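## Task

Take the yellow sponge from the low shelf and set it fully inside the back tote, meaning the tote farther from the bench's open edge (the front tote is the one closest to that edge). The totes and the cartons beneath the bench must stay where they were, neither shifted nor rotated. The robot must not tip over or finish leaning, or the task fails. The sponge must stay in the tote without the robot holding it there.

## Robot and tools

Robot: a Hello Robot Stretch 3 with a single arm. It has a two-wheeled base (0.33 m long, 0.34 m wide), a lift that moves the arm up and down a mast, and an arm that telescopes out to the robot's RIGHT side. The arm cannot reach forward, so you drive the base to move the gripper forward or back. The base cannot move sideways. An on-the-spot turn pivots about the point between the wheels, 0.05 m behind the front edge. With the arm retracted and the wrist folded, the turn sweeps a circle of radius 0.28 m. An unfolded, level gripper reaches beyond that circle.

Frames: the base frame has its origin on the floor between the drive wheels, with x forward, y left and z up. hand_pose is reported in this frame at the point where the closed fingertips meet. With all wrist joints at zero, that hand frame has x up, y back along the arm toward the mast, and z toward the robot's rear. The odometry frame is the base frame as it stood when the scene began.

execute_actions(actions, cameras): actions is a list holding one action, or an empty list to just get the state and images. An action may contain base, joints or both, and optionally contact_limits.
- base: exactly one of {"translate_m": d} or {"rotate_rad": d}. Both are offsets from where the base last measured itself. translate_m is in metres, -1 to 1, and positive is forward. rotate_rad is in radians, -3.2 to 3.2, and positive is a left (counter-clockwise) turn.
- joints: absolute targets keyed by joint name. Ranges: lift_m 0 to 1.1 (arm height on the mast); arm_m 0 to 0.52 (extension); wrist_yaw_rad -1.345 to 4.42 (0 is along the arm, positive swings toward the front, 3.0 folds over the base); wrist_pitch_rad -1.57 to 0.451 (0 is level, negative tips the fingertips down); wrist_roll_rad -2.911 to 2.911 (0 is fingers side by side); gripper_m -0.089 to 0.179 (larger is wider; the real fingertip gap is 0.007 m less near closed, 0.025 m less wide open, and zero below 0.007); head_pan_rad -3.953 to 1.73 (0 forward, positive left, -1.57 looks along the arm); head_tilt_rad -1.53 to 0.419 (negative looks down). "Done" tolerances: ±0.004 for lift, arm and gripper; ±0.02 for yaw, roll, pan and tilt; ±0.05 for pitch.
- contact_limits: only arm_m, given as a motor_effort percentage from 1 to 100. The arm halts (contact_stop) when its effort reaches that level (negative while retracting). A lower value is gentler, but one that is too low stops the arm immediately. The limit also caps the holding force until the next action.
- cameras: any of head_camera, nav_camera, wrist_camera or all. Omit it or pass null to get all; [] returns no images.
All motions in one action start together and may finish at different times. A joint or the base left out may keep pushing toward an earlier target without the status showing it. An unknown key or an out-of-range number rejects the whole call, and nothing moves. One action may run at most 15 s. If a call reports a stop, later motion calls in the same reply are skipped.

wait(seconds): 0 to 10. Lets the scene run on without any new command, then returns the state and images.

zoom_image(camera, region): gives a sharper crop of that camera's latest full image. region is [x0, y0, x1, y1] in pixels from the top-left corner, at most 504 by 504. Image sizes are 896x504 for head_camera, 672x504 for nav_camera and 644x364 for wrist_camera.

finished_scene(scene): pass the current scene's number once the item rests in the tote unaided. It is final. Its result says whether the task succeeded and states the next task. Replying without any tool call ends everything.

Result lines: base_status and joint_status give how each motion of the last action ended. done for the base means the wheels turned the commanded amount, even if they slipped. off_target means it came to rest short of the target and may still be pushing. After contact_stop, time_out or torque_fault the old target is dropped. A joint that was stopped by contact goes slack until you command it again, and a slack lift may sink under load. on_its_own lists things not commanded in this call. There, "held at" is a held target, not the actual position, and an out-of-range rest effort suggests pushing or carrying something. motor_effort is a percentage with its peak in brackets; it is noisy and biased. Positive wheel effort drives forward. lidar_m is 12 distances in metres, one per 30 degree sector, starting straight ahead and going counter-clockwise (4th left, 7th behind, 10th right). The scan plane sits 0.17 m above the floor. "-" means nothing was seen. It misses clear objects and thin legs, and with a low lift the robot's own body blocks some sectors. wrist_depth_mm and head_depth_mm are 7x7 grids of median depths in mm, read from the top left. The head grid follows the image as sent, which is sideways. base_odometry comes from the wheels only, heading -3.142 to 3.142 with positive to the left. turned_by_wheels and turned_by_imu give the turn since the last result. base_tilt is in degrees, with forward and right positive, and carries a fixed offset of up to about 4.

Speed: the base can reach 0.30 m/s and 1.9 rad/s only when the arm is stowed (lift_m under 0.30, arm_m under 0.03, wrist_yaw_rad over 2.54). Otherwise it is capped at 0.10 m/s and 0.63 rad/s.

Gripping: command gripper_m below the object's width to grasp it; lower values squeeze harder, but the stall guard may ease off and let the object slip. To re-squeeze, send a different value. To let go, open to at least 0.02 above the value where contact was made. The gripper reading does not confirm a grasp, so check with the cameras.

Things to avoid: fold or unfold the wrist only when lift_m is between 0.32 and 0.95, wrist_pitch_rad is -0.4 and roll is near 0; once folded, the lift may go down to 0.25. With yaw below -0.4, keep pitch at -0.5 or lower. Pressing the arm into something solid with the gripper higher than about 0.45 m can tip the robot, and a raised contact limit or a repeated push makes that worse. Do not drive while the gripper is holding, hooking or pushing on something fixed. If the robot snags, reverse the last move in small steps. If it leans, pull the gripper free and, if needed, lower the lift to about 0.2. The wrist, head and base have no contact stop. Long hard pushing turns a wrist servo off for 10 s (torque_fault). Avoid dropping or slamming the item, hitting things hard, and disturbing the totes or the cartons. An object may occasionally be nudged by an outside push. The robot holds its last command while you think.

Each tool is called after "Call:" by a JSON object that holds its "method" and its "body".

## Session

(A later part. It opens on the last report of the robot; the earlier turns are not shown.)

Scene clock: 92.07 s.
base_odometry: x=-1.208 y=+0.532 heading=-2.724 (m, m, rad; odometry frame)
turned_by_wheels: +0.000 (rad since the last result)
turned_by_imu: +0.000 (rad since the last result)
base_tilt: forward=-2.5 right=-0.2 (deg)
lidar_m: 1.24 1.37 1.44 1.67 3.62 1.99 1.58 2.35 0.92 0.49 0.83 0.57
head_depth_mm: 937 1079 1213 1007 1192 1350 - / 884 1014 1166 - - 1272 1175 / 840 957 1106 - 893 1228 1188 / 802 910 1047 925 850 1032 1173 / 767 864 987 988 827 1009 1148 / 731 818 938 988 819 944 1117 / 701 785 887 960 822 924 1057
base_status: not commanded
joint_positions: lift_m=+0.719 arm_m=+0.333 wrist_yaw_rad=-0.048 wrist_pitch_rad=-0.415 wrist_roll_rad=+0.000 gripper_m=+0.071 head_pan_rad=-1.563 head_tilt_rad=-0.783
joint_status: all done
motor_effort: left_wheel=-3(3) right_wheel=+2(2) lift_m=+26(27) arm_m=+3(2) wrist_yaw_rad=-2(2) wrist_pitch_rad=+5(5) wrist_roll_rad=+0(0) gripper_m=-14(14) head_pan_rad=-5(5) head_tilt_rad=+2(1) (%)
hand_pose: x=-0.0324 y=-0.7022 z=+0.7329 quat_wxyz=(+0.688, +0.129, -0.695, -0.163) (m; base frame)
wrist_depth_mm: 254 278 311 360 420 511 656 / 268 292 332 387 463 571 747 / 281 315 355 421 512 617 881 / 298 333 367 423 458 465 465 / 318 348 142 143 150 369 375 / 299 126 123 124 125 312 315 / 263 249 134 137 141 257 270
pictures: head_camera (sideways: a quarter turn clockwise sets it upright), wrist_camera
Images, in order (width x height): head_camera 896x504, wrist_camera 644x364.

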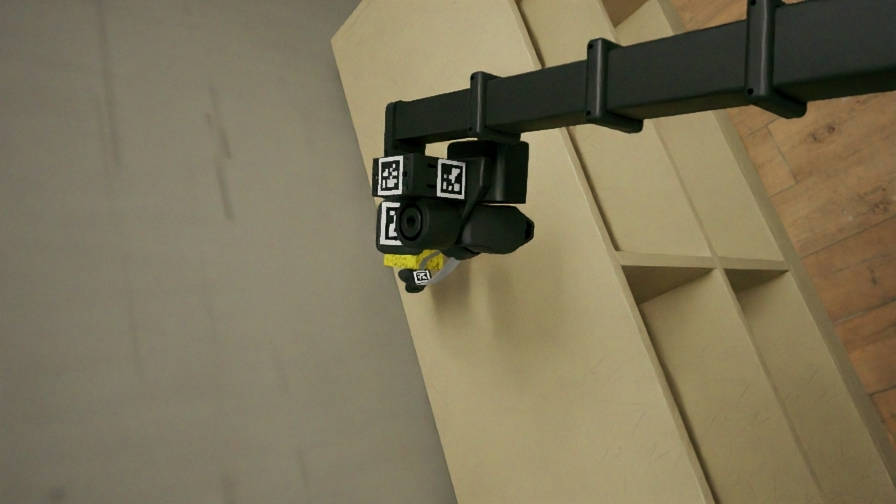

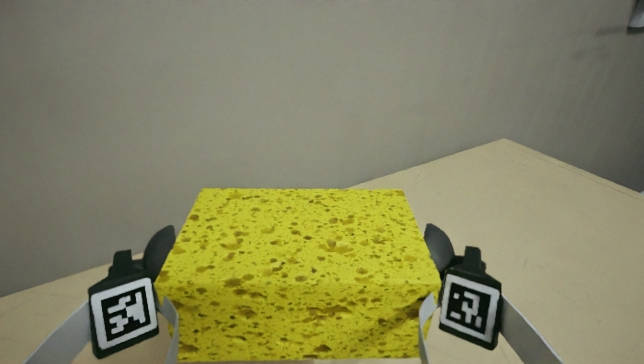

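Call:
{"method": "execute_actions", "body": {"actions": [{"base": {"rotate_rad": -0.45}, "joints": {"arm_m": 0.0, "lift_m": 0.9, "head_pan_rad": -2.91, "head_tilt_rad": -0.3}}]}}

Scene clock: 99.90 s.
base_odometry: x=-1.208 y=+0.532 heading=+3.109 (m, m, rad; odometry frame)
turned_by_wheels: -0.450 (rad since the last result)
turned_by_imu: -0.449 (rad since the last result)
base_tilt: forward=-2.5 right=-0.1 (deg)
lidar_m: 0.57 1.35 1.37 1.50 1.78 3.64 1.84 1.58 2.27 0.92 0.49 0.83
head_depth_mm: 3542 3839 - - 2931 2117 1746 / 3206 3394 3692 3835 2605 2110 1634 / 2971 3091 3211 3554 2430 2075 1620 / 2716 2877 2941 3098 2275 2074 1605 / 2516 2664 2709 2916 2277 1946 1614 / 2352 2482 2556 2635 2230 1822 1598 / 2196 2311 2369 1691 2016 1883 1585
base_status: done
joint_positions: lift_m=+0.899 arm_m=+0.001 wrist_yaw_rad=-0.050 wrist_pitch_rad=-0.415 wrist_roll_rad=+0.000 gripper_m=+0.071 head_pan_rad=-2.903 head_tilt_rad=-0.310
joint_status: all done
joint sent to its limit — the command would take arm_m past its lower limit, so that joint was sent only as far as its limit.
motor_effort: left_wheel=+3(7) right_wheel=-2(6) lift_m=+27(27) arm_m=-3(3) wrist_yaw_rad=-1(2) wrist_pitch_rad=+5(5) wrist_roll_rad=+0(0) gripper_m=-14(14) head_pan_rad=-5(57) head_tilt_rad=+4(32) (%)
hand_pose: x=-0.0327 y=-0.3709 z=+0.9127 quat_wxyz=(+0.688, +0.129, -0.695, -0.163) (m; base frame)
wrist_depth_mm: 574 681 853 - - - - / 602 709 937 - - - - / 616 750 962 - - - - / 650 763 778 795 - - - / 621 625 142 143 149 - - / 520 126 124 124 126 - - / 458 442 134 137 140 - -
pictures: head_camera (sideways: a quarter turn clockwise sets it upright), nav_camera (sideways: a quarter turn counterclockwise sets it upright), wrist_camera
Images, in order (width x height): head_camera 896x504, nav_camera 672x504, wrist_camera 644x364.

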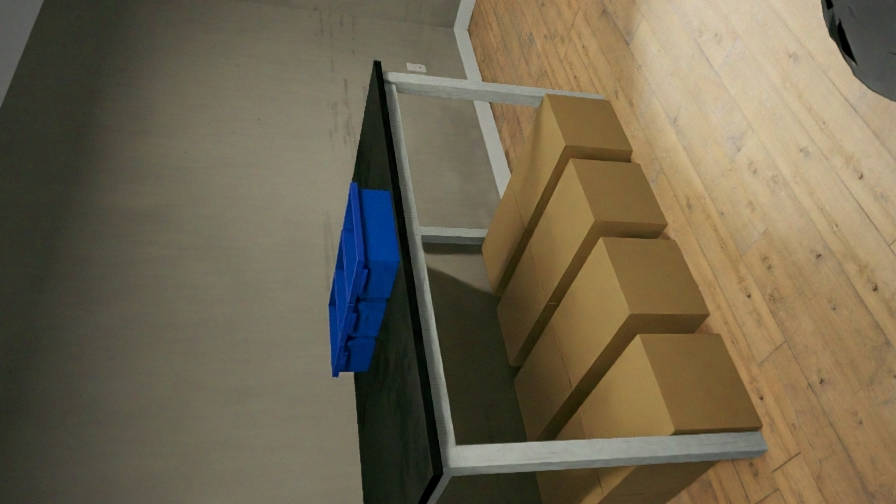

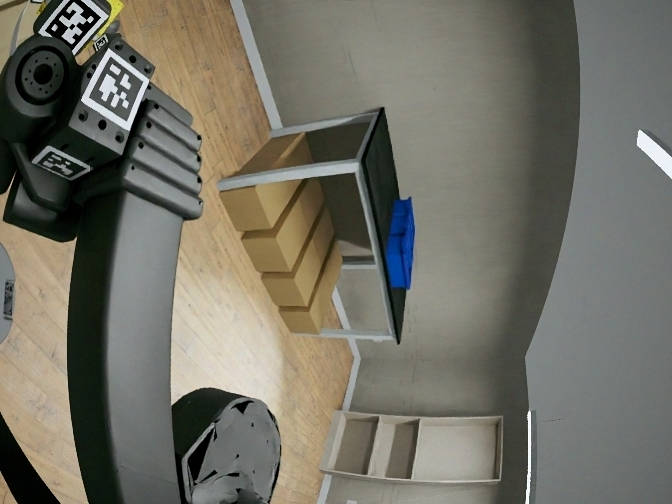

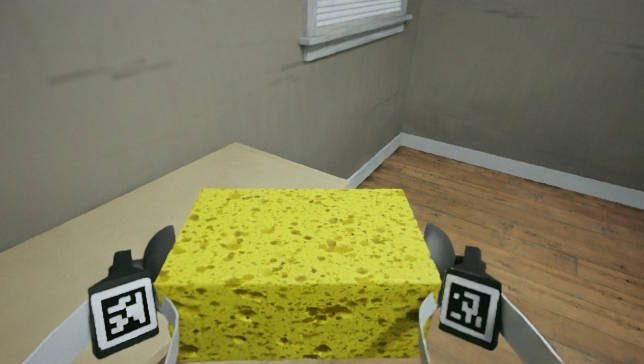

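Call:
{"method": "execute_actions", "body": {"actions": [{"base": {"translate_m": -1.0}, "joints": {"lift_m": 1.1, "wrist_pitch_rad": -0.2, "head_pan_rad": -2.75, "head_tilt_rad": -0.5}}]}}

Scene clock: 117.40 s.
base_odometry: x=-0.208 y=+0.500 heading=+3.110 (m, m, rad; odometry frame)
turned_by_wheels: +0.000 (rad since the last result)
turned_by_imu: -0.003 (rad since the last result)
base_tilt: forward=-2.5 right=-0.1 (deg)
lidar_m: 1.57 1.99 1.85 1.54 2.20 2.81 1.08 0.85 0.85 1.90 1.25 1.28
head_depth_mm: - - - - 1691 1686 1384 / - - - - 1706 1602 1379 / - - - 2113 1726 1481 1382 / - - - 2113 1687 1445 1382 / - - - 2097 1730 1322 1346 / - - - 1982 1652 1315 1274 / - - - 943 1676 1398 1189
base_status: done
joint_positions: lift_m=+1.098 arm_m=+0.001 wrist_yaw_rad=-0.050 wrist_pitch_rad=-0.225 wrist_roll_rad=+0.000 gripper_m=+0.071 head_pan_rad=-2.757 head_tilt_rad=-0.494
joint_status: all done
joint sent to its limit — the command would take lift_m past its upper limit, so that joint was sent only as far as its limit.
motor_effort: left_wheel=+3(4) right_wheel=-3(5) lift_m=+27(27) arm_m=-3(2) wrist_yaw_rad=+0(0) wrist_pitch_rad=+9(9) wrist_roll_rad=+0(0) gripper_m=-14(14) head_pan_rad=+5(25) head_tilt_rad=-3(20) (%)
hand_pose: x=-0.0336 y=-0.3905 z=+1.1563 quat_wxyz=(+0.701, +0.062, -0.704, -0.097) (m; base frame)
wrist_depth_mm: - - - - - - - / - - - - - - - / - - - - - - - / - - - - - - 957 / - - 142 143 150 692 683 / - 126 123 124 125 658 589 / - - 134 136 141 - -
pictures: head_camera (sideways: a quarter turn clockwise sets it upright), nav_camera (sideways: a quarter turn counterclockwise sets it upright), wrist_camera
Images, in order (width x height): head_camera 896x504, nav_camera 672x504, wrist_camera 644x364.

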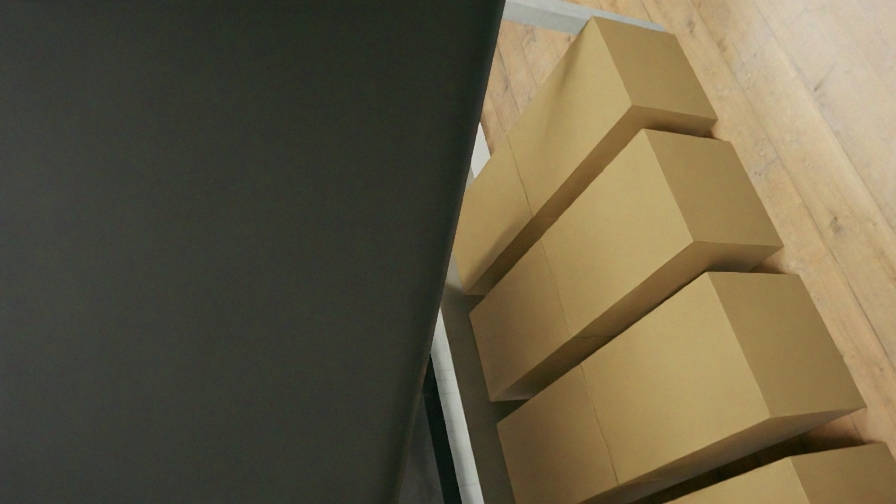

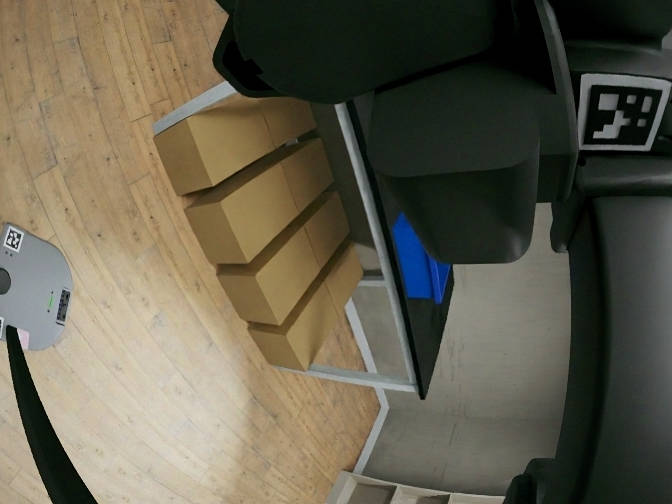

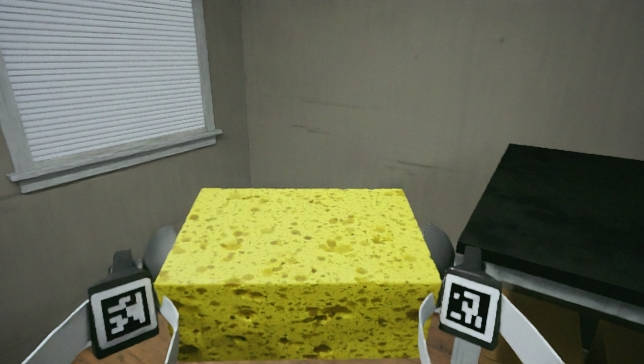

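Call:
{"method": "execute_actions", "body": {"actions": [{"base": {"translate_m": -0.70}, "joints": {"head_pan_rad": -2.2, "head_tilt_rad": -0.9}}]}}

Scene clock: 127.53 s.
base_odometry: x=+0.491 y=+0.478 heading=+3.110 (m, m, rad; odometry frame)
turned_by_wheels: +0.000 (rad since the last result)
turned_by_imu: -0.002 (rad since the last result)
base_tilt: forward=-2.6 right=-0.1 (deg)
lidar_m: 1.95 2.43 1.81 1.92 2.28 2.29 0.57 0.44 0.43 0.47 0.70 1.80
head_depth_mm: 997 732 591 1296 1208 1177 1147 / - - 544 1323 1161 1078 1146 / - - 537 1290 1160 1070 1162 / - - 538 1445 1234 1198 1167 / - - - 1300 1151 1108 1132 / - - - 1306 1142 1083 1146 / - - 560 1340 1192 1151 1136
base_status: done
joint_positions: lift_m=+1.098 arm_m=+0.001 wrist_yaw_rad=-0.050 wrist_pitch_rad=-0.225 wrist_roll_rad=+0.000 gripper_m=+0.071 head_pan_rad=-2.207 head_tilt_rad=-0.888
joint_status: all done
motor_effort: left_wheel=+3(4) right_wheel=-2(6) lift_m=+27(26) arm_m=-3(3) wrist_yaw_rad=+0(0) wrist_pitch_rad=+9(9) wrist_roll_rad=+0(0) gripper_m=-15(15) head_pan_rad=+5(49) head_tilt_rad=-6(29) (%)
hand_pose: x=-0.0336 y=-0.3905 z=+1.1563 quat_wxyz=(+0.701, +0.062, -0.704, -0.097) (m; base frame)
wrist_depth_mm: - - - - - 904 842 / - - - - - 988 873 / - - - - - - 893 / - - - 934 961 743 687 / - 699 142 143 150 562 525 / - 126 123 124 125 397 367 / - 706 134 136 141 398 373
pictures: head_camera (sideways: a quarter turn clockwise sets it upright), nav_camera (sideways: a quarter turn counterclockwise sets it upright), wrist_camera
Images, in order (width x height): head_camera 896x504, nav_camera 672x504, wrist_camera 644x364.

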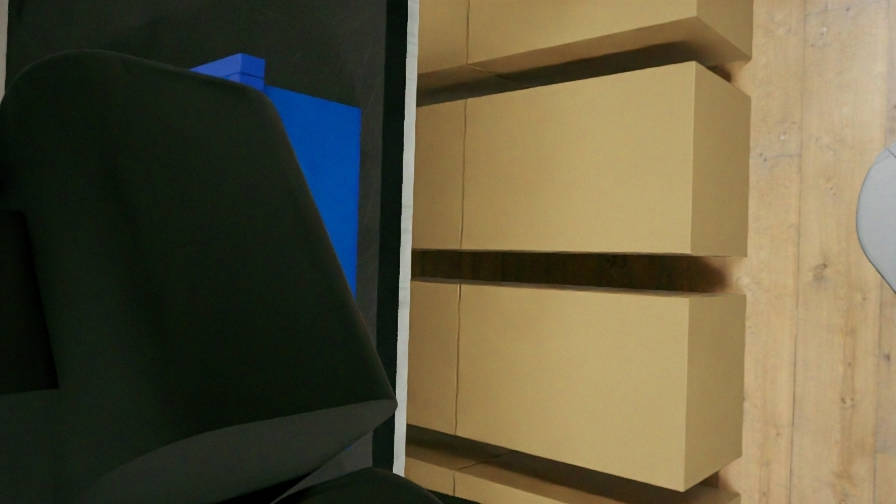

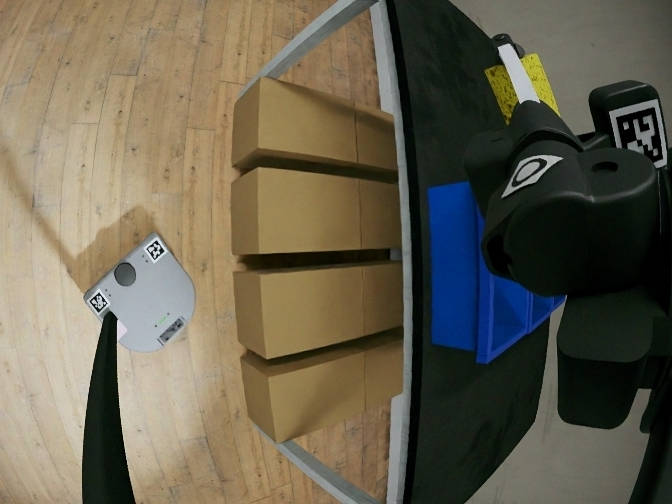

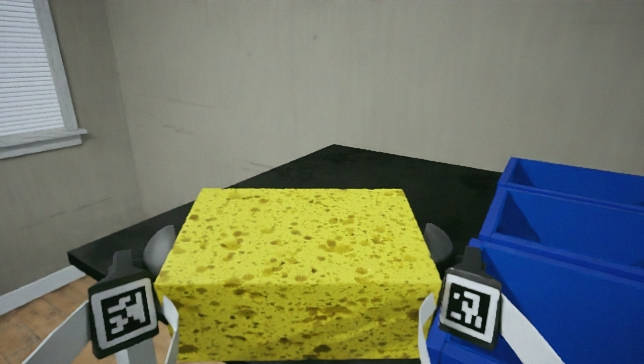

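Call:
{"method": "execute_actions", "body": {"actions": [{"base": {"rotate_rad": -1.86}, "joints": {"head_pan_rad": -0.3, "head_tilt_rad": -1.2}}], "cameras": ["nav_camera"]}}

Call:
{"method": "execute_actions", "body": {"actions": [{"base": {"translate_m": 0.215}}], "cameras": ["nav_camera"]}}

Call:
{"method": "execute_actions", "body": {"actions": [{"base": {"rotate_rad": 1.2}, "joints": {"head_pan_rad": -1.57, "head_tilt_rad": -0.9}}]}}

Scene clock: 137.07 s.
base_odometry: x=+0.491 y=+0.478 heading=+1.250 (m, m, rad; odometry frame)
turned_by_wheels: -1.860 (rad since the last result)
turned_by_imu: -1.855 (rad since the last result)
base_tilt: forward=-2.5 right=-0.1 (deg)
lidar_m: 0.43 0.53 2.15 1.80 2.27 1.81 1.81 2.16 2.28 0.76 0.48 0.43
head_depth_mm: 501 557 1256 1149 1278 1208 1122 / 445 562 1202 1115 1275 1198 1123 / 448 567 1197 1112 1263 1214 - / 450 1260 1320 1201 1288 1203 - / 453 1264 1187 1124 1287 1194 - / 456 1247 1179 1117 1281 1196 1115 / 499 1241 1228 1186 1283 1190 1110
base_status: done
joint_positions: lift_m=+1.098 arm_m=+0.001 wrist_yaw_rad=-0.050 wrist_pitch_rad=-0.225 wrist_roll_rad=+0.000 gripper_m=+0.071 head_pan_rad=-0.307 head_tilt_rad=-1.185
joint_status: all done
motor_effort: left_wheel=+3(7) right_wheel=-3(6) lift_m=+27(27) arm_m=-3(3) wrist_yaw_rad=-1(0) wrist_pitch_rad=+9(9) wrist_roll_rad=+0(0) gripper_m=-14(14) head_pan_rad=+5(56) head_tilt_rad=-7(29) (%)
hand_pose: x=-0.0336 y=-0.3905 z=+1.1563 quat_wxyz=(+0.701, +0.062, -0.704, -0.097) (m; base frame)
wrist_depth_mm: - - - - - - - / - - - - - - - / - - - - - - - / - - - - - - - / 665 659 142 143 150 - - / 511 125 123 124 125 - - / 437 - 135 137 140 - -
pictures: nav_camera (sideways: a quarter turn counterclockwise sets it upright)
Images, in order (width x height): nav_camera 672x504.

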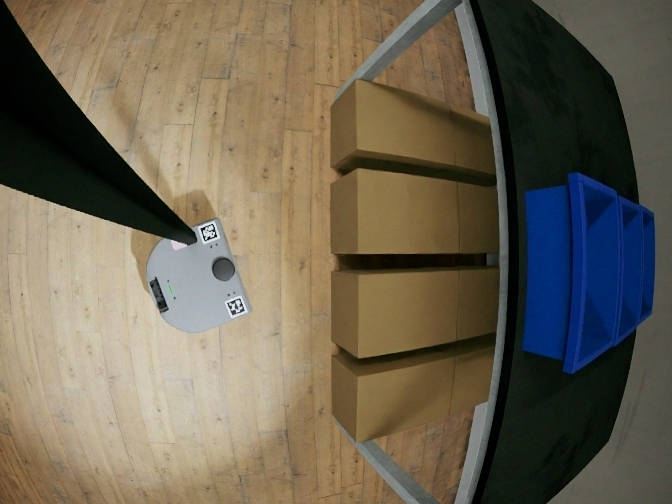

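Scene clock: 140.53 s.
base_odometry: x=+0.559 y=+0.682 heading=+1.250 (m, m, rad; odometry frame)
turned_by_wheels: +0.000 (rad since the last result)
turned_by_imu: +0.001 (rad since the last result)
base_tilt: forward=-2.5 right=-0.2 (deg)
lidar_m: 0.23 0.28 0.55 1.76 2.52 2.28 2.01 2.40 2.33 0.41 0.26 0.23
head_depth_mm: 408 462 356 1069 1035 1198 1123 / 410 460 359 1066 1026 1204 1120 / 414 464 363 1086 1037 1215 - / 416 464 367 1071 1054 1209 - / 418 456 372 1071 1034 1195 - / 357 317 407 1075 1030 1191 1111 / 513 462 421 1099 1154 1187 1112
base_status: done
joint_positions: lift_m=+1.098 arm_m=+0.001 wrist_yaw_rad=-0.050 wrist_pitch_rad=-0.225 wrist_roll_rad=+0.000 gripper_m=+0.071 head_pan_rad=-0.307 head_tilt_rad=-1.185
joint_status: not commanded
motor_effort: left_wheel=+3(7) right_wheel=-2(3) lift_m=+27(27) arm_m=-3(4) wrist_yaw_rad=+0(0) wrist_pitch_rad=+9(9) wrist_roll_rad=+0(0) gripper_m=-15(14) head_pan_rad=+4(4) head_tilt_rad=-8(7) (%)
hand_pose: x=-0.0336 y=-0.3905 z=+1.1563 quat_wxyz=(+0.701, +0.062, -0.704, -0.097) (m; base frame)
wrist_depth_mm: - - - - - - - / - - - - - - - / - - - - - - - / - - - - - - - / 649 667 142 143 149 - - / 521 126 123 124 125 - - / 427 404 134 137 140 - -
pictures: nav_camera (sideways: a quarter turn counterclockwise sets it upright)
Images, in order (width x height): nav_camera 672x504.

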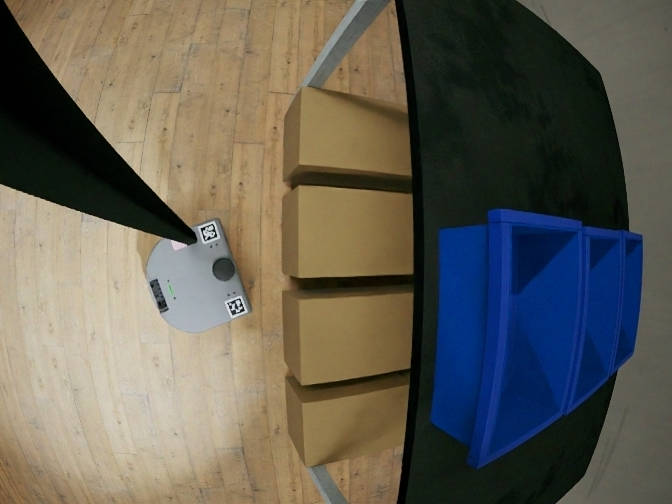

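Scene clock: 143.37 s.
base_odometry: x=+0.559 y=+0.682 heading=+2.450 (m, m, rad; odometry frame)
turned_by_wheels: +1.200 (rad since the last result)
turned_by_imu: +1.196 (rad since the last result)
base_tilt: forward=-2.6 right=-0.2 (deg)
lidar_m: 1.75 1.98 2.71 2.01 2.06 2.72 2.33 0.34 0.25 0.23 0.24 0.32
head_depth_mm: - - - 327 406 1021 956 / - - - - 405 1020 949 / 291 - - 327 404 1010 993 / 291 458 484 361 404 1238 1102 / 595 546 484 361 404 1007 945 / 899 652 414 345 406 1000 939 / 889 692 564 457 421 1078 1017
base_status: done
joint_positions: lift_m=+1.098 arm_m=+0.001 wrist_yaw_rad=-0.050 wrist_pitch_rad=-0.225 wrist_roll_rad=+0.000 gripper_m=+0.071 head_pan_rad=-1.563 head_tilt_rad=-0.902
joint_status: all done
motor_effort: left_wheel=-2(6) right_wheel=+2(5) lift_m=+27(28) arm_m=-3(3) wrist_yaw_rad=+0(1) wrist_pitch_rad=+9(9) wrist_roll_rad=+0(0) gripper_m=-14(14) head_pan_rad=-5(57) head_tilt_rad=+0(21) (%)
hand_pose: x=-0.0336 y=-0.3905 z=+1.1563 quat_wxyz=(+0.701, +0.062, -0.704, -0.097) (m; base frame)
wrist_depth_mm: 781 787 811 828 823 877 894 / 810 827 850 869 903 898 931 / 836 871 886 919 953 953 977 / 861 885 813 629 932 954 - / 660 656 142 143 150 701 687 / 510 126 124 124 125 540 534 / 421 266 134 137 140 347 442
pictures: head_camera (sideways: a quarter turn clockwise sets it upright), nav_camera (sideways: a quarter turn counterclockwise sets it upright), wrist_camera
Images, in order (width x height): head_camera 896x504, nav_camera 672x504, wrist_camera 644x364.

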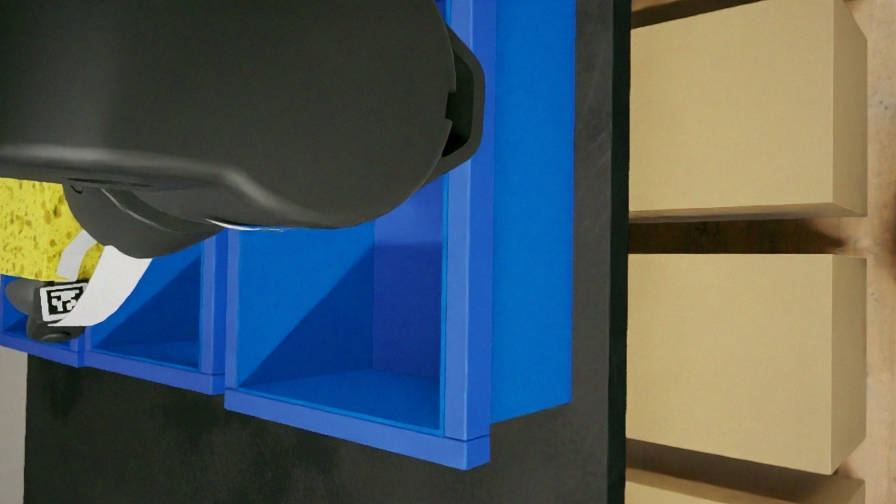

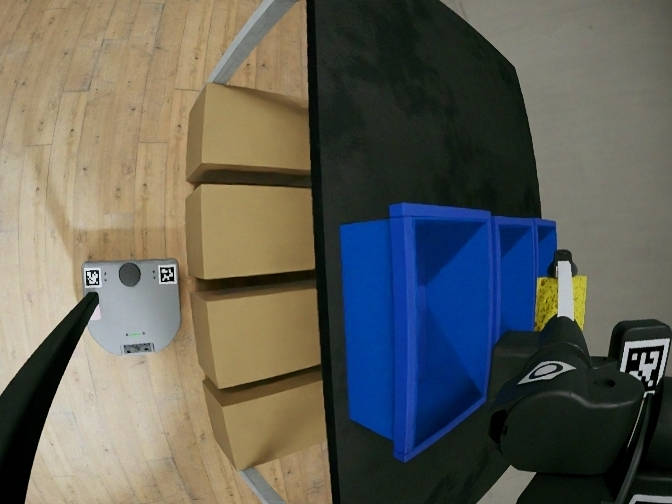

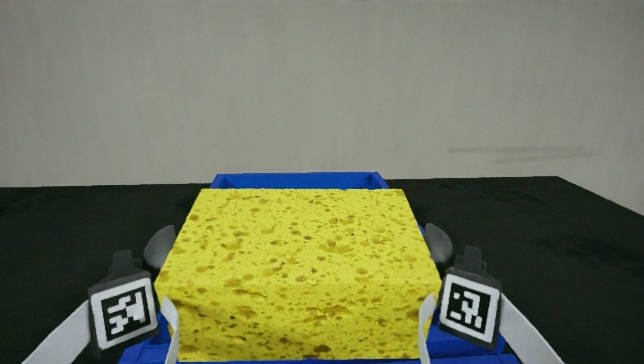

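Call:
{"method": "execute_actions", "body": {"actions": [{"joints": {"arm_m": 0.45, "wrist_pitch_rad": -0.3, "head_tilt_rad": -0.55}}]}}

Scene clock: 152.50 s.
base_odometry: x=+0.559 y=+0.682 heading=+2.450 (m, m, rad; odometry frame)
turned_by_wheels: +0.000 (rad since the last result)
turned_by_imu: +0.000 (rad since the last result)
base_tilt: forward=-2.5 right=-0.2 (deg)
lidar_m: 1.76 1.98 2.70 2.01 2.06 2.73 2.34 0.34 0.25 0.23 0.24 0.32
head_depth_mm: - 1058 1115 572 489 469 357 / 994 1071 865 666 492 468 356 / - - 854 668 490 465 355 / 957 1035 844 666 491 463 354 / 970 1052 843 653 488 460 353 / 961 1057 1112 720 441 358 352 / 957 1058 1090 751 570 327 385
base_status: not commanded
joint_positions: lift_m=+1.098 arm_m=+0.450 wrist_yaw_rad=-0.050 wrist_pitch_rad=-0.316 wrist_roll_rad=+0.000 gripper_m=+0.071 head_pan_rad=-1.563 head_tilt_rad=-0.557
joint_status: all done
motor_effort: left_wheel=-2(2) right_wheel=+2(2) lift_m=+27(27) arm_m=+2(3) wrist_yaw_rad=+0(0) wrist_pitch_rad=+5(9) wrist_roll_rad=+0(0) gripper_m=-15(15) head_pan_rad=-4(4) head_tilt_rad=+2(26) (%)
hand_pose: x=-0.0332 y=-0.8305 z=+1.1345 quat_wxyz=(+0.696, +0.094, -0.701, -0.129) (m; base frame)
wrist_depth_mm: 391 394 404 414 428 435 447 / 412 422 430 443 454 464 472 / 432 444 459 483 490 495 507 / 466 480 484 493 516 540 551 / 487 518 142 143 150 576 575 / 449 126 123 124 125 458 469 / 376 297 134 137 141 238 392
pictures: head_camera (sideways: a quarter turn clockwise sets it upright), nav_camera (sideways: a quarter turn counterclockwise sets it upright), wrist_camera
Images, in order (width x height): head_camera 896x504, nav_camera 672x504, wrist_camera 644x364.

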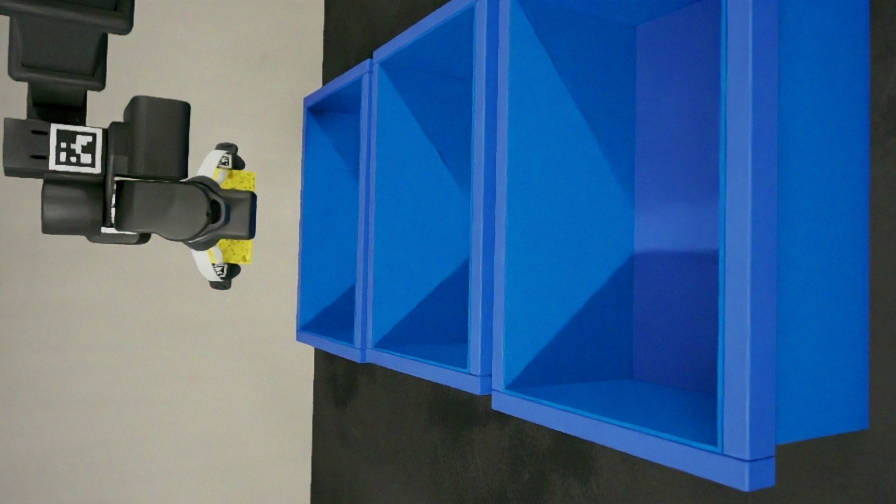

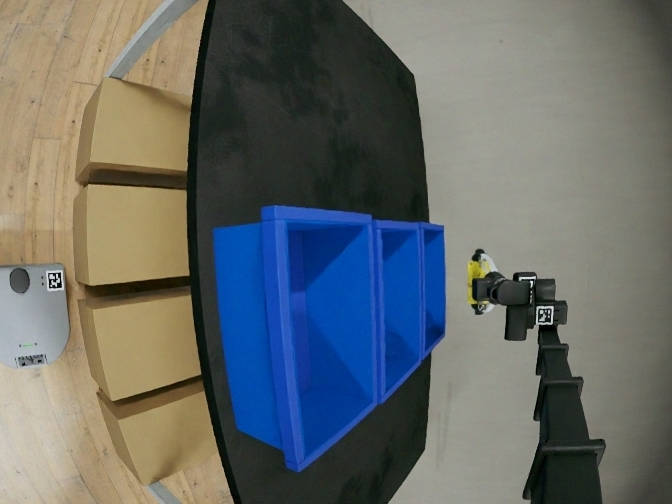

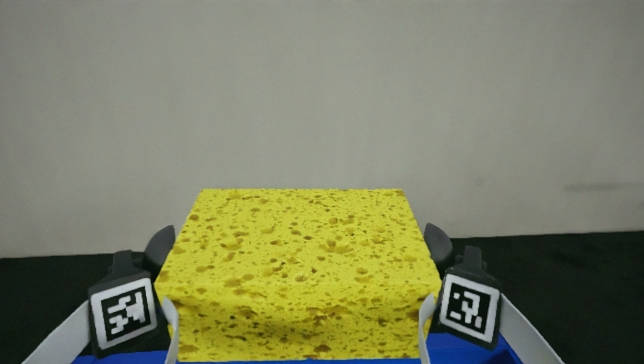

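Call:
{"method": "execute_actions", "body": {"actions": [{"joints": {"arm_m": 0.46, "wrist_pitch_rad": -0.8}}]}}

Scene clock: 156.33 s.
base_odometry: x=+0.559 y=+0.682 heading=+2.450 (m, m, rad; odometry frame)
turned_by_wheels: +0.000 (rad since the last result)
turned_by_imu: +0.000 (rad since the last result)
base_tilt: forward=-2.5 right=-0.1 (deg)
lidar_m: 1.76 1.98 2.71 2.01 2.06 2.73 2.34 0.33 0.25 0.23 0.24 0.32
head_depth_mm: - 1058 1119 572 487 469 357 / 995 1069 862 669 492 466 356 / - 1067 840 667 491 464 355 / 967 1042 721 667 489 462 354 / 966 1055 836 654 488 461 353 / 966 1052 1103 719 439 358 353 / 962 1048 1096 749 570 327 384
base_status: not commanded
joint_positions: lift_m=+1.098 arm_m=+0.460 wrist_yaw_rad=-0.050 wrist_pitch_rad=-0.808 wrist_roll_rad=+0.000 gripper_m=+0.071 head_pan_rad=-1.563 head_tilt_rad=-0.557
joint_status: all done
motor_effort: left_wheel=-2(2) right_wheel=+1(2) lift_m=+27(27) arm_m=+2(2) wrist_yaw_rad=+0(0) wrist_pitch_rad=+3(5) wrist_roll_rad=+0(0) gripper_m=-15(15) head_pan_rad=-4(5) head_tilt_rad=+3(3) (%)
hand_pose: x=-0.0295 y=-0.7642 z=+1.0351 quat_wxyz=(+0.643, +0.262, -0.657, -0.294) (m; base frame)
wrist_depth_mm: 443 452 465 464 484 496 497 / 407 409 419 426 436 438 448 / 343 214 218 221 227 226 391 / 191 241 241 245 261 241 340 / 183 252 142 143 150 241 184 / 181 126 123 124 125 229 171 / - 241 134 136 140 246 171
pictures: head_camera (sideways: a quarter turn clockwise sets it upright), nav_camera (sideways: a quarter turn counterclockwise sets it upright), wrist_camera
Images, in order (width x height): head_camera 896x504, nav_camera 672x504, wrist_camera 644x364.

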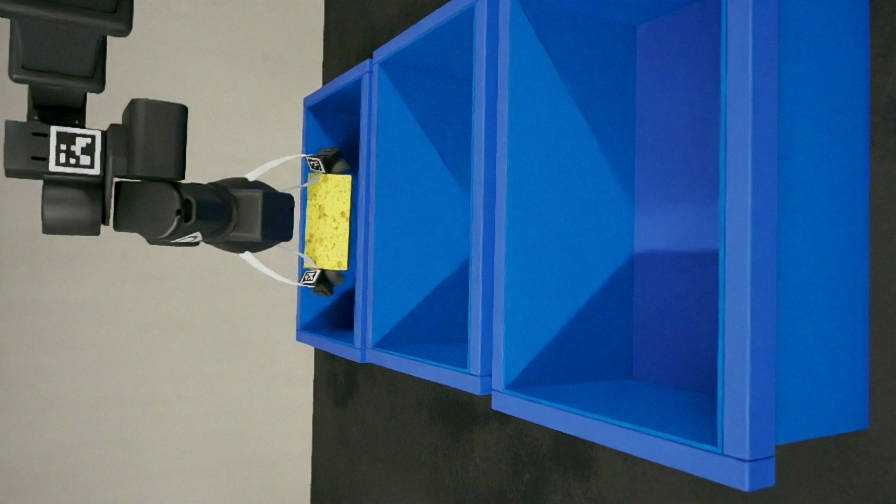

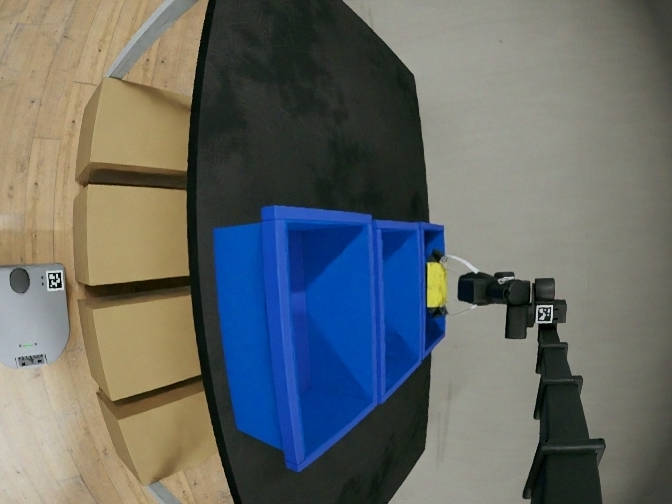

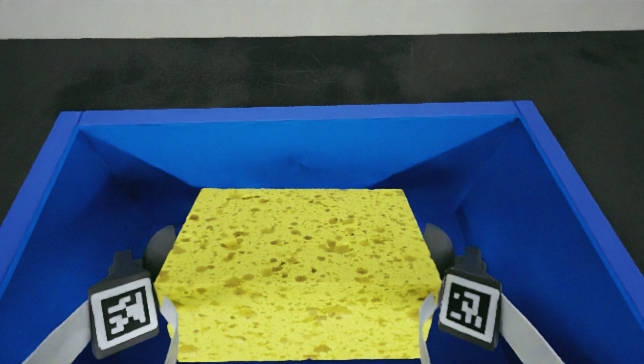

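Call:
{"method": "execute_actions", "body": {"actions": [{"joints": {"arm_m": 0.49, "wrist_pitch_rad": -0.92}}], "cameras": ["wrist_camera"]}}

Call:
{"method": "execute_actions", "body": {"actions": [{"joints": {"arm_m": 0.515, "wrist_pitch_rad": -1.05}}], "cameras": ["wrist_camera", "head_camera"]}}

Scene clock: 158.67 s.
base_odometry: x=+0.559 y=+0.682 heading=+2.450 (m, m, rad; odometry frame)
turned_by_wheels: +0.000 (rad since the last result)
turned_by_imu: +0.000 (rad since the last result)
base_tilt: forward=-2.6 right=-0.1 (deg)
lidar_m: 1.76 1.98 2.71 2.01 2.05 2.72 2.34 0.34 0.25 0.23 0.24 0.32
head_depth_mm: - 1058 1125 572 488 469 357 / 945 1072 864 667 493 466 356 / - 1072 733 664 490 464 355 / 972 1053 735 666 490 462 354 / 965 1047 840 656 488 461 353 / 969 1053 1107 722 440 358 352 / 964 1051 1098 750 573 326 385
base_status: not commanded
joint_positions: lift_m=+1.098 arm_m=+0.490 wrist_yaw_rad=-0.050 wrist_pitch_rad=-0.925 wrist_roll_rad=+0.000 gripper_m=+0.071 head_pan_rad=-1.563 head_tilt_rad=-0.557
joint_status: all done
motor_effort: left_wheel=-2(2) right_wheel=+2(2) lift_m=+27(27) arm_m=+2(3) wrist_yaw_rad=+0(0) wrist_pitch_rad=+2(1) wrist_roll_rad=+0(0) gripper_m=-14(14) head_pan_rad=-4(6) head_tilt_rad=+3(3) (%)
hand_pose: x=-0.0283 y=-0.7694 z=+1.0177 quat_wxyz=(+0.625, +0.300, -0.640, -0.332) (m; base frame)
wrist_depth_mm: 378 388 390 397 405 402 414 / 343 346 193 194 197 200 377 / 185 201 207 212 221 214 193 / 190 240 239 244 268 241 176 / 186 250 142 143 150 242 170 / 182 125 123 124 125 230 170 / - 228 134 136 141 234 171
pictures: wrist_camera
Images, in order (width x height): wrist_camera 644x364.

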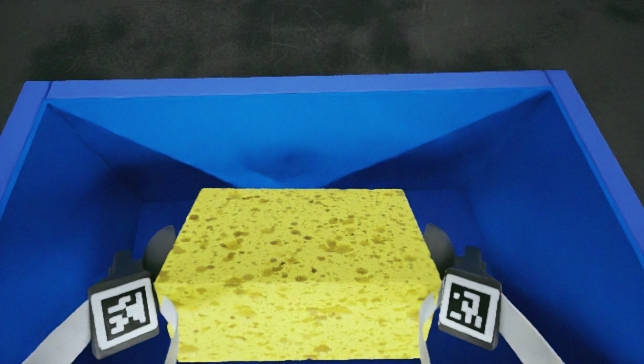

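Scene clock: 159.80 s.
base_odometry: x=+0.559 y=+0.682 heading=+2.450 (m, m, rad; odometry frame)
turned_by_wheels: +0.000 (rad since the last result)
turned_by_imu: +0.000 (rad since the last result)
base_tilt: forward=-2.4 right=-0.1 (deg)
lidar_m: 1.75 1.98 2.70 2.01 2.05 2.73 2.34 0.34 0.25 0.23 0.24 0.32
head_depth_mm: - 1056 1119 574 488 468 358 / 967 1072 870 666 491 467 356 / - 1071 845 667 491 465 356 / 969 1053 739 666 489 462 355 / 964 1054 839 654 488 460 354 / 967 1053 1109 724 439 358 353 / 969 1055 1096 751 571 326 385
base_status: not commanded
joint_positions: lift_m=+1.098 arm_m=+0.515 wrist_yaw_rad=-0.050 wrist_pitch_rad=-1.053 wrist_roll_rad=+0.000 gripper_m=+0.071 head_pan_rad=-1.563 head_tilt_rad=-0.557
joint_status: all done
motor_effort: left_wheel=-2(2) right_wheel=+2(2) lift_m=+27(27) arm_m=+2(3) wrist_yaw_rad=+0(0) wrist_pitch_rad=+1(3) wrist_roll_rad=+0(0) gripper_m=-14(14) head_pan_rad=-5(4) head_tilt_rad=+3(3) (%)
hand_pose: x=-0.0269 y=-0.7655 z=+1.0024 quat_wxyz=(+0.602, +0.340, -0.620, -0.371) (m; base frame)
wrist_depth_mm: 314 318 326 330 326 336 341 / 166 168 174 177 182 187 175 / 187 211 218 225 232 227 168 / 187 251 259 265 269 241 169 / 186 244 142 143 150 246 170 / 179 126 124 124 125 232 172 / - 218 135 137 140 226 173
pictures: head_camera (sideways: a quarter turn clockwise sets it upright), wrist_camera
Images, in order (width x height): head_camera 896x504, wrist_camera 644x364.

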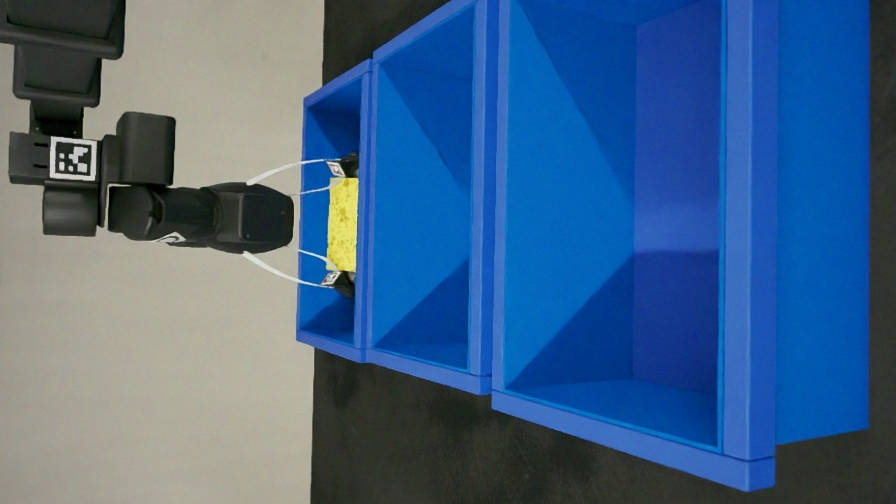

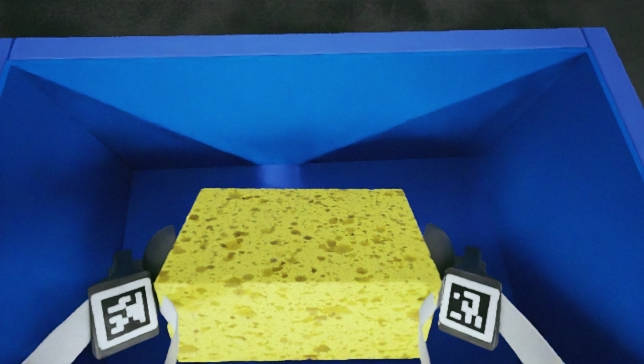

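Call:
{"method": "execute_actions", "body": {"actions": [{"joints": {"lift_m": 1.058}}], "cameras": ["wrist_camera", "head_camera"]}}

Scene clock: 163.03 s.
base_odometry: x=+0.559 y=+0.682 heading=+2.450 (m, m, rad; odometry frame)
turned_by_wheels: +0.000 (rad since the last result)
turned_by_imu: +0.000 (rad since the last result)
base_tilt: forward=-2.5 right=-0.2 (deg)
lidar_m: 1.76 1.98 2.71 2.01 2.05 2.72 2.34 0.34 0.25 0.23 0.24 0.32
head_depth_mm: 960 1101 1116 574 488 467 358 / 960 1063 863 666 493 468 355 / 958 - 858 667 490 465 355 / 972 1054 842 666 490 462 354 / 967 1053 844 652 488 461 353 / 969 1053 1104 724 440 357 352 / 964 1054 1094 750 570 327 385
base_status: not commanded
joint_positions: lift_m=+1.059 arm_m=+0.515 wrist_yaw_rad=-0.050 wrist_pitch_rad=-1.054 wrist_roll_rad=+0.000 gripper_m=+0.071 head_pan_rad=-1.563 head_tilt_rad=-0.557
joint_status: all done
motor_effort: left_wheel=-2(2) right_wheel=+2(2) lift_m=+10(26) arm_m=+2(3) wrist_yaw_rad=+0(0) wrist_pitch_rad=+1(1) wrist_roll_rad=+0(0) gripper_m=-14(14) head_pan_rad=-4(5) head_tilt_rad=+3(3) (%)
hand_pose: x=-0.0269 y=-0.7653 z=+0.9626 quat_wxyz=(+0.602, +0.340, -0.620, -0.371) (m; base frame)
wrist_depth_mm: 138 140 143 146 149 153 153 / 166 169 172 177 182 187 167 / 186 212 218 225 232 227 168 / 186 219 222 223 226 227 169 / 185 208 142 144 150 216 169 / 179 126 123 125 125 207 172 / - 184 135 137 141 191 173
pictures: head_camera (sideways: a quarter turn clockwise sets it upright), wrist_camera
Images, in order (width x height): head_camera 896x504, wrist_camera 644x364.

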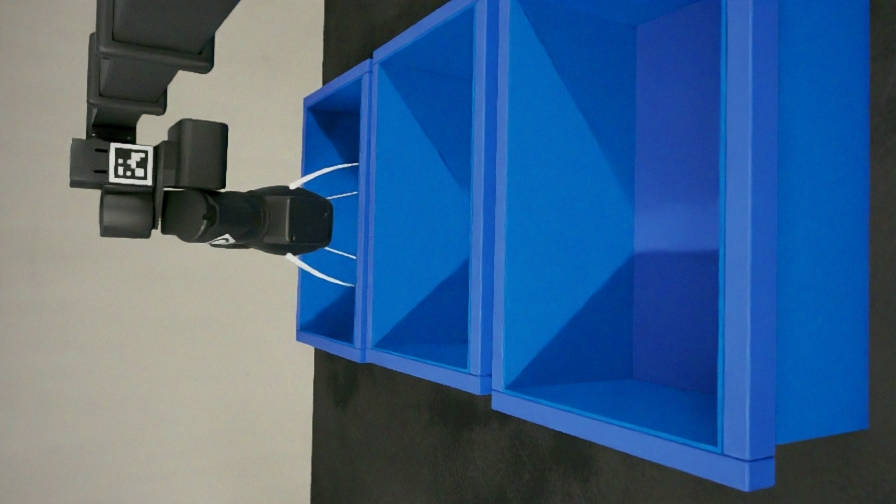

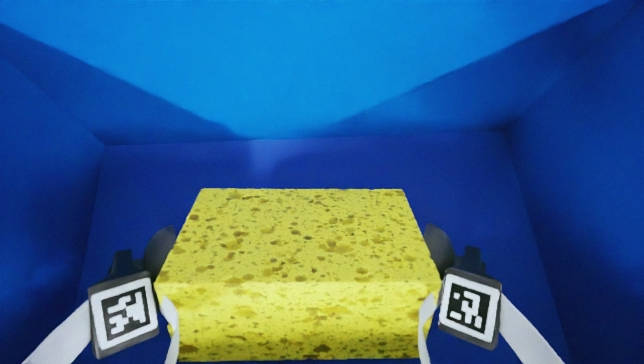

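Call:
{"method": "execute_actions", "body": {"actions": [{"joints": {"lift_m": 1.052}}], "cameras": []}}

Call:
{"method": "execute_actions", "body": {"actions": [{"joints": {"gripper_m": 0.15}}], "cameras": ["wrist_camera", "head_camera"]}}

Scene clock: 165.23 s.
base_odometry: x=+0.559 y=+0.682 heading=+2.450 (m, m, rad; odometry frame)
turned_by_wheels: +0.000 (rad since the last result)
turned_by_imu: +0.000 (rad since the last result)
base_tilt: forward=-2.6 right=-0.1 (deg)
lidar_m: 1.76 1.98 2.71 2.01 2.06 2.72 2.34 0.34 0.25 0.23 0.24 0.32
head_depth_mm: 964 - 1116 574 488 469 357 / 962 1070 865 667 491 467 357 / 963 - 854 666 490 465 355 / 969 1055 840 665 489 462 354 / 965 1056 841 656 489 460 354 / 967 1050 1112 719 440 358 352 / 965 1051 1094 750 571 327 385
base_status: not commanded
joint_positions: lift_m=+1.053 arm_m=+0.515 wrist_yaw_rad=-0.050 wrist_pitch_rad=-1.054 wrist_roll_rad=+0.000 gripper_m=+0.071 head_pan_rad=-1.563 head_tilt_rad=-0.557
joint_status: all done
motor_effort: left_wheel=-2(3) right_wheel=+2(2) lift_m=+10(10) arm_m=+3(2) wrist_yaw_rad=+0(0) wrist_pitch_rad=+1(1) wrist_roll_rad=+0(0) gripper_m=-15(14) head_pan_rad=-5(5) head_tilt_rad=+3(3) (%)
hand_pose: x=-0.0269 y=-0.7653 z=+0.9566 quat_wxyz=(+0.602, +0.340, -0.620, -0.371) (m; base frame)
wrist_depth_mm: 138 140 143 146 150 154 152 / 165 169 172 177 182 188 167 / 186 213 219 225 228 227 168 / 187 213 214 218 219 219 168 / 185 201 142 143 150 209 170 / 179 126 123 124 126 199 172 / - 179 134 136 141 186 172
pictures: none
No camera images: the call's "cameras" was empty. Leave "cameras" out to get every camera's image.

Scene clock: 166.53 s.
base_odometry: x=+0.559 y=+0.682 heading=+2.450 (m, m, rad; odometry frame)
turned_by_wheels: +0.000 (rad since the last result)
turned_by_imu: +0.000 (rad since the last result)
base_tilt: forward=-2.4 right=-0.2 (deg)
lidar_m: 1.76 1.98 2.71 2.01 2.05 2.72 2.33 0.33 0.25 0.23 0.24 0.32
head_depth_mm: 961 - 1112 572 487 469 357 / 961 1081 867 668 492 466 356 / 955 - 848 666 489 463 355 / 972 1056 839 664 490 463 354 / 970 1057 842 655 488 461 353 / 965 1051 1109 722 439 357 353 / 965 1050 1098 751 571 326 385
base_status: not commanded
joint_positions: lift_m=+1.053 arm_m=+0.515 wrist_yaw_rad=-0.050 wrist_pitch_rad=-1.054 wrist_roll_rad=+0.000 gripper_m=+0.150 head_pan_rad=-1.563 head_tilt_rad=-0.557
joint_status: all done
motor_effort: left_wheel=-2(3) right_wheel=+2(2) lift_m=+10(10) arm_m=+3(3) wrist_yaw_rad=-1(0) wrist_pitch_rad=+2(1) wrist_roll_rad=+0(0) gripper_m=+1(82) head_pan_rad=-5(5) head_tilt_rad=+3(2) (%)
hand_pose: x=-0.0269 y=-0.7653 z=+0.9566 quat_wxyz=(+0.602, +0.340, -0.620, -0.371) (m; base frame)
wrist_depth_mm: 139 140 142 145 149 153 152 / 166 169 173 177 183 188 167 / 186 212 218 226 229 227 167 / 186 212 214 217 220 220 169 / 185 202 203 205 208 210 171 / - 191 149 151 155 - 170 / - 181 143 143 147 187 165
pictures: head_camera (sideways: a quarter turn clockwise sets it upright), wrist_camera
Images, in order (width x height): head_camera 896x504, wrist_camera 644x364.

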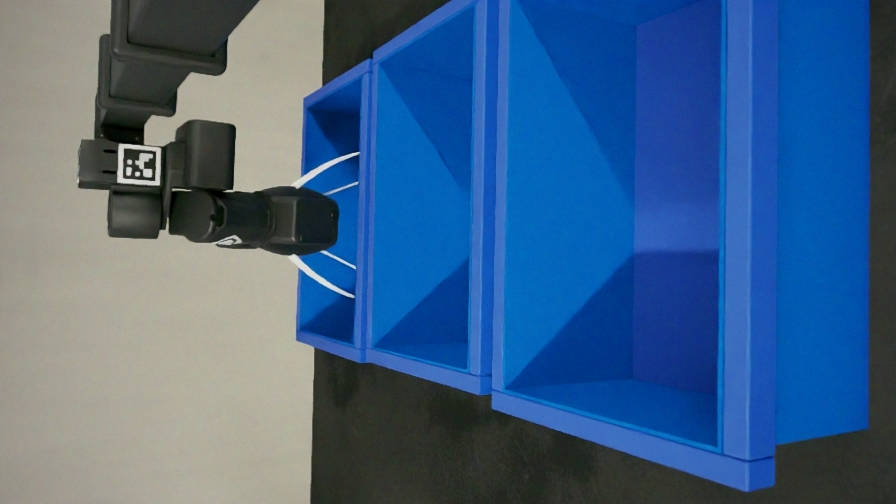

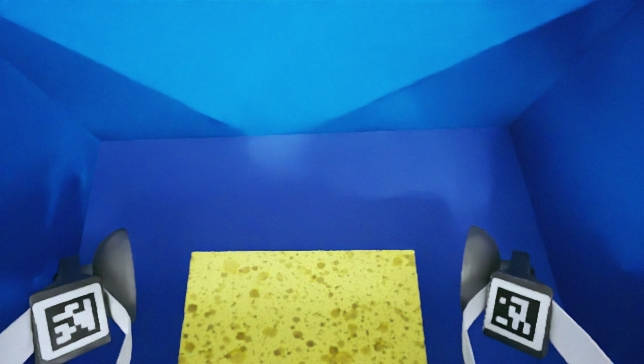

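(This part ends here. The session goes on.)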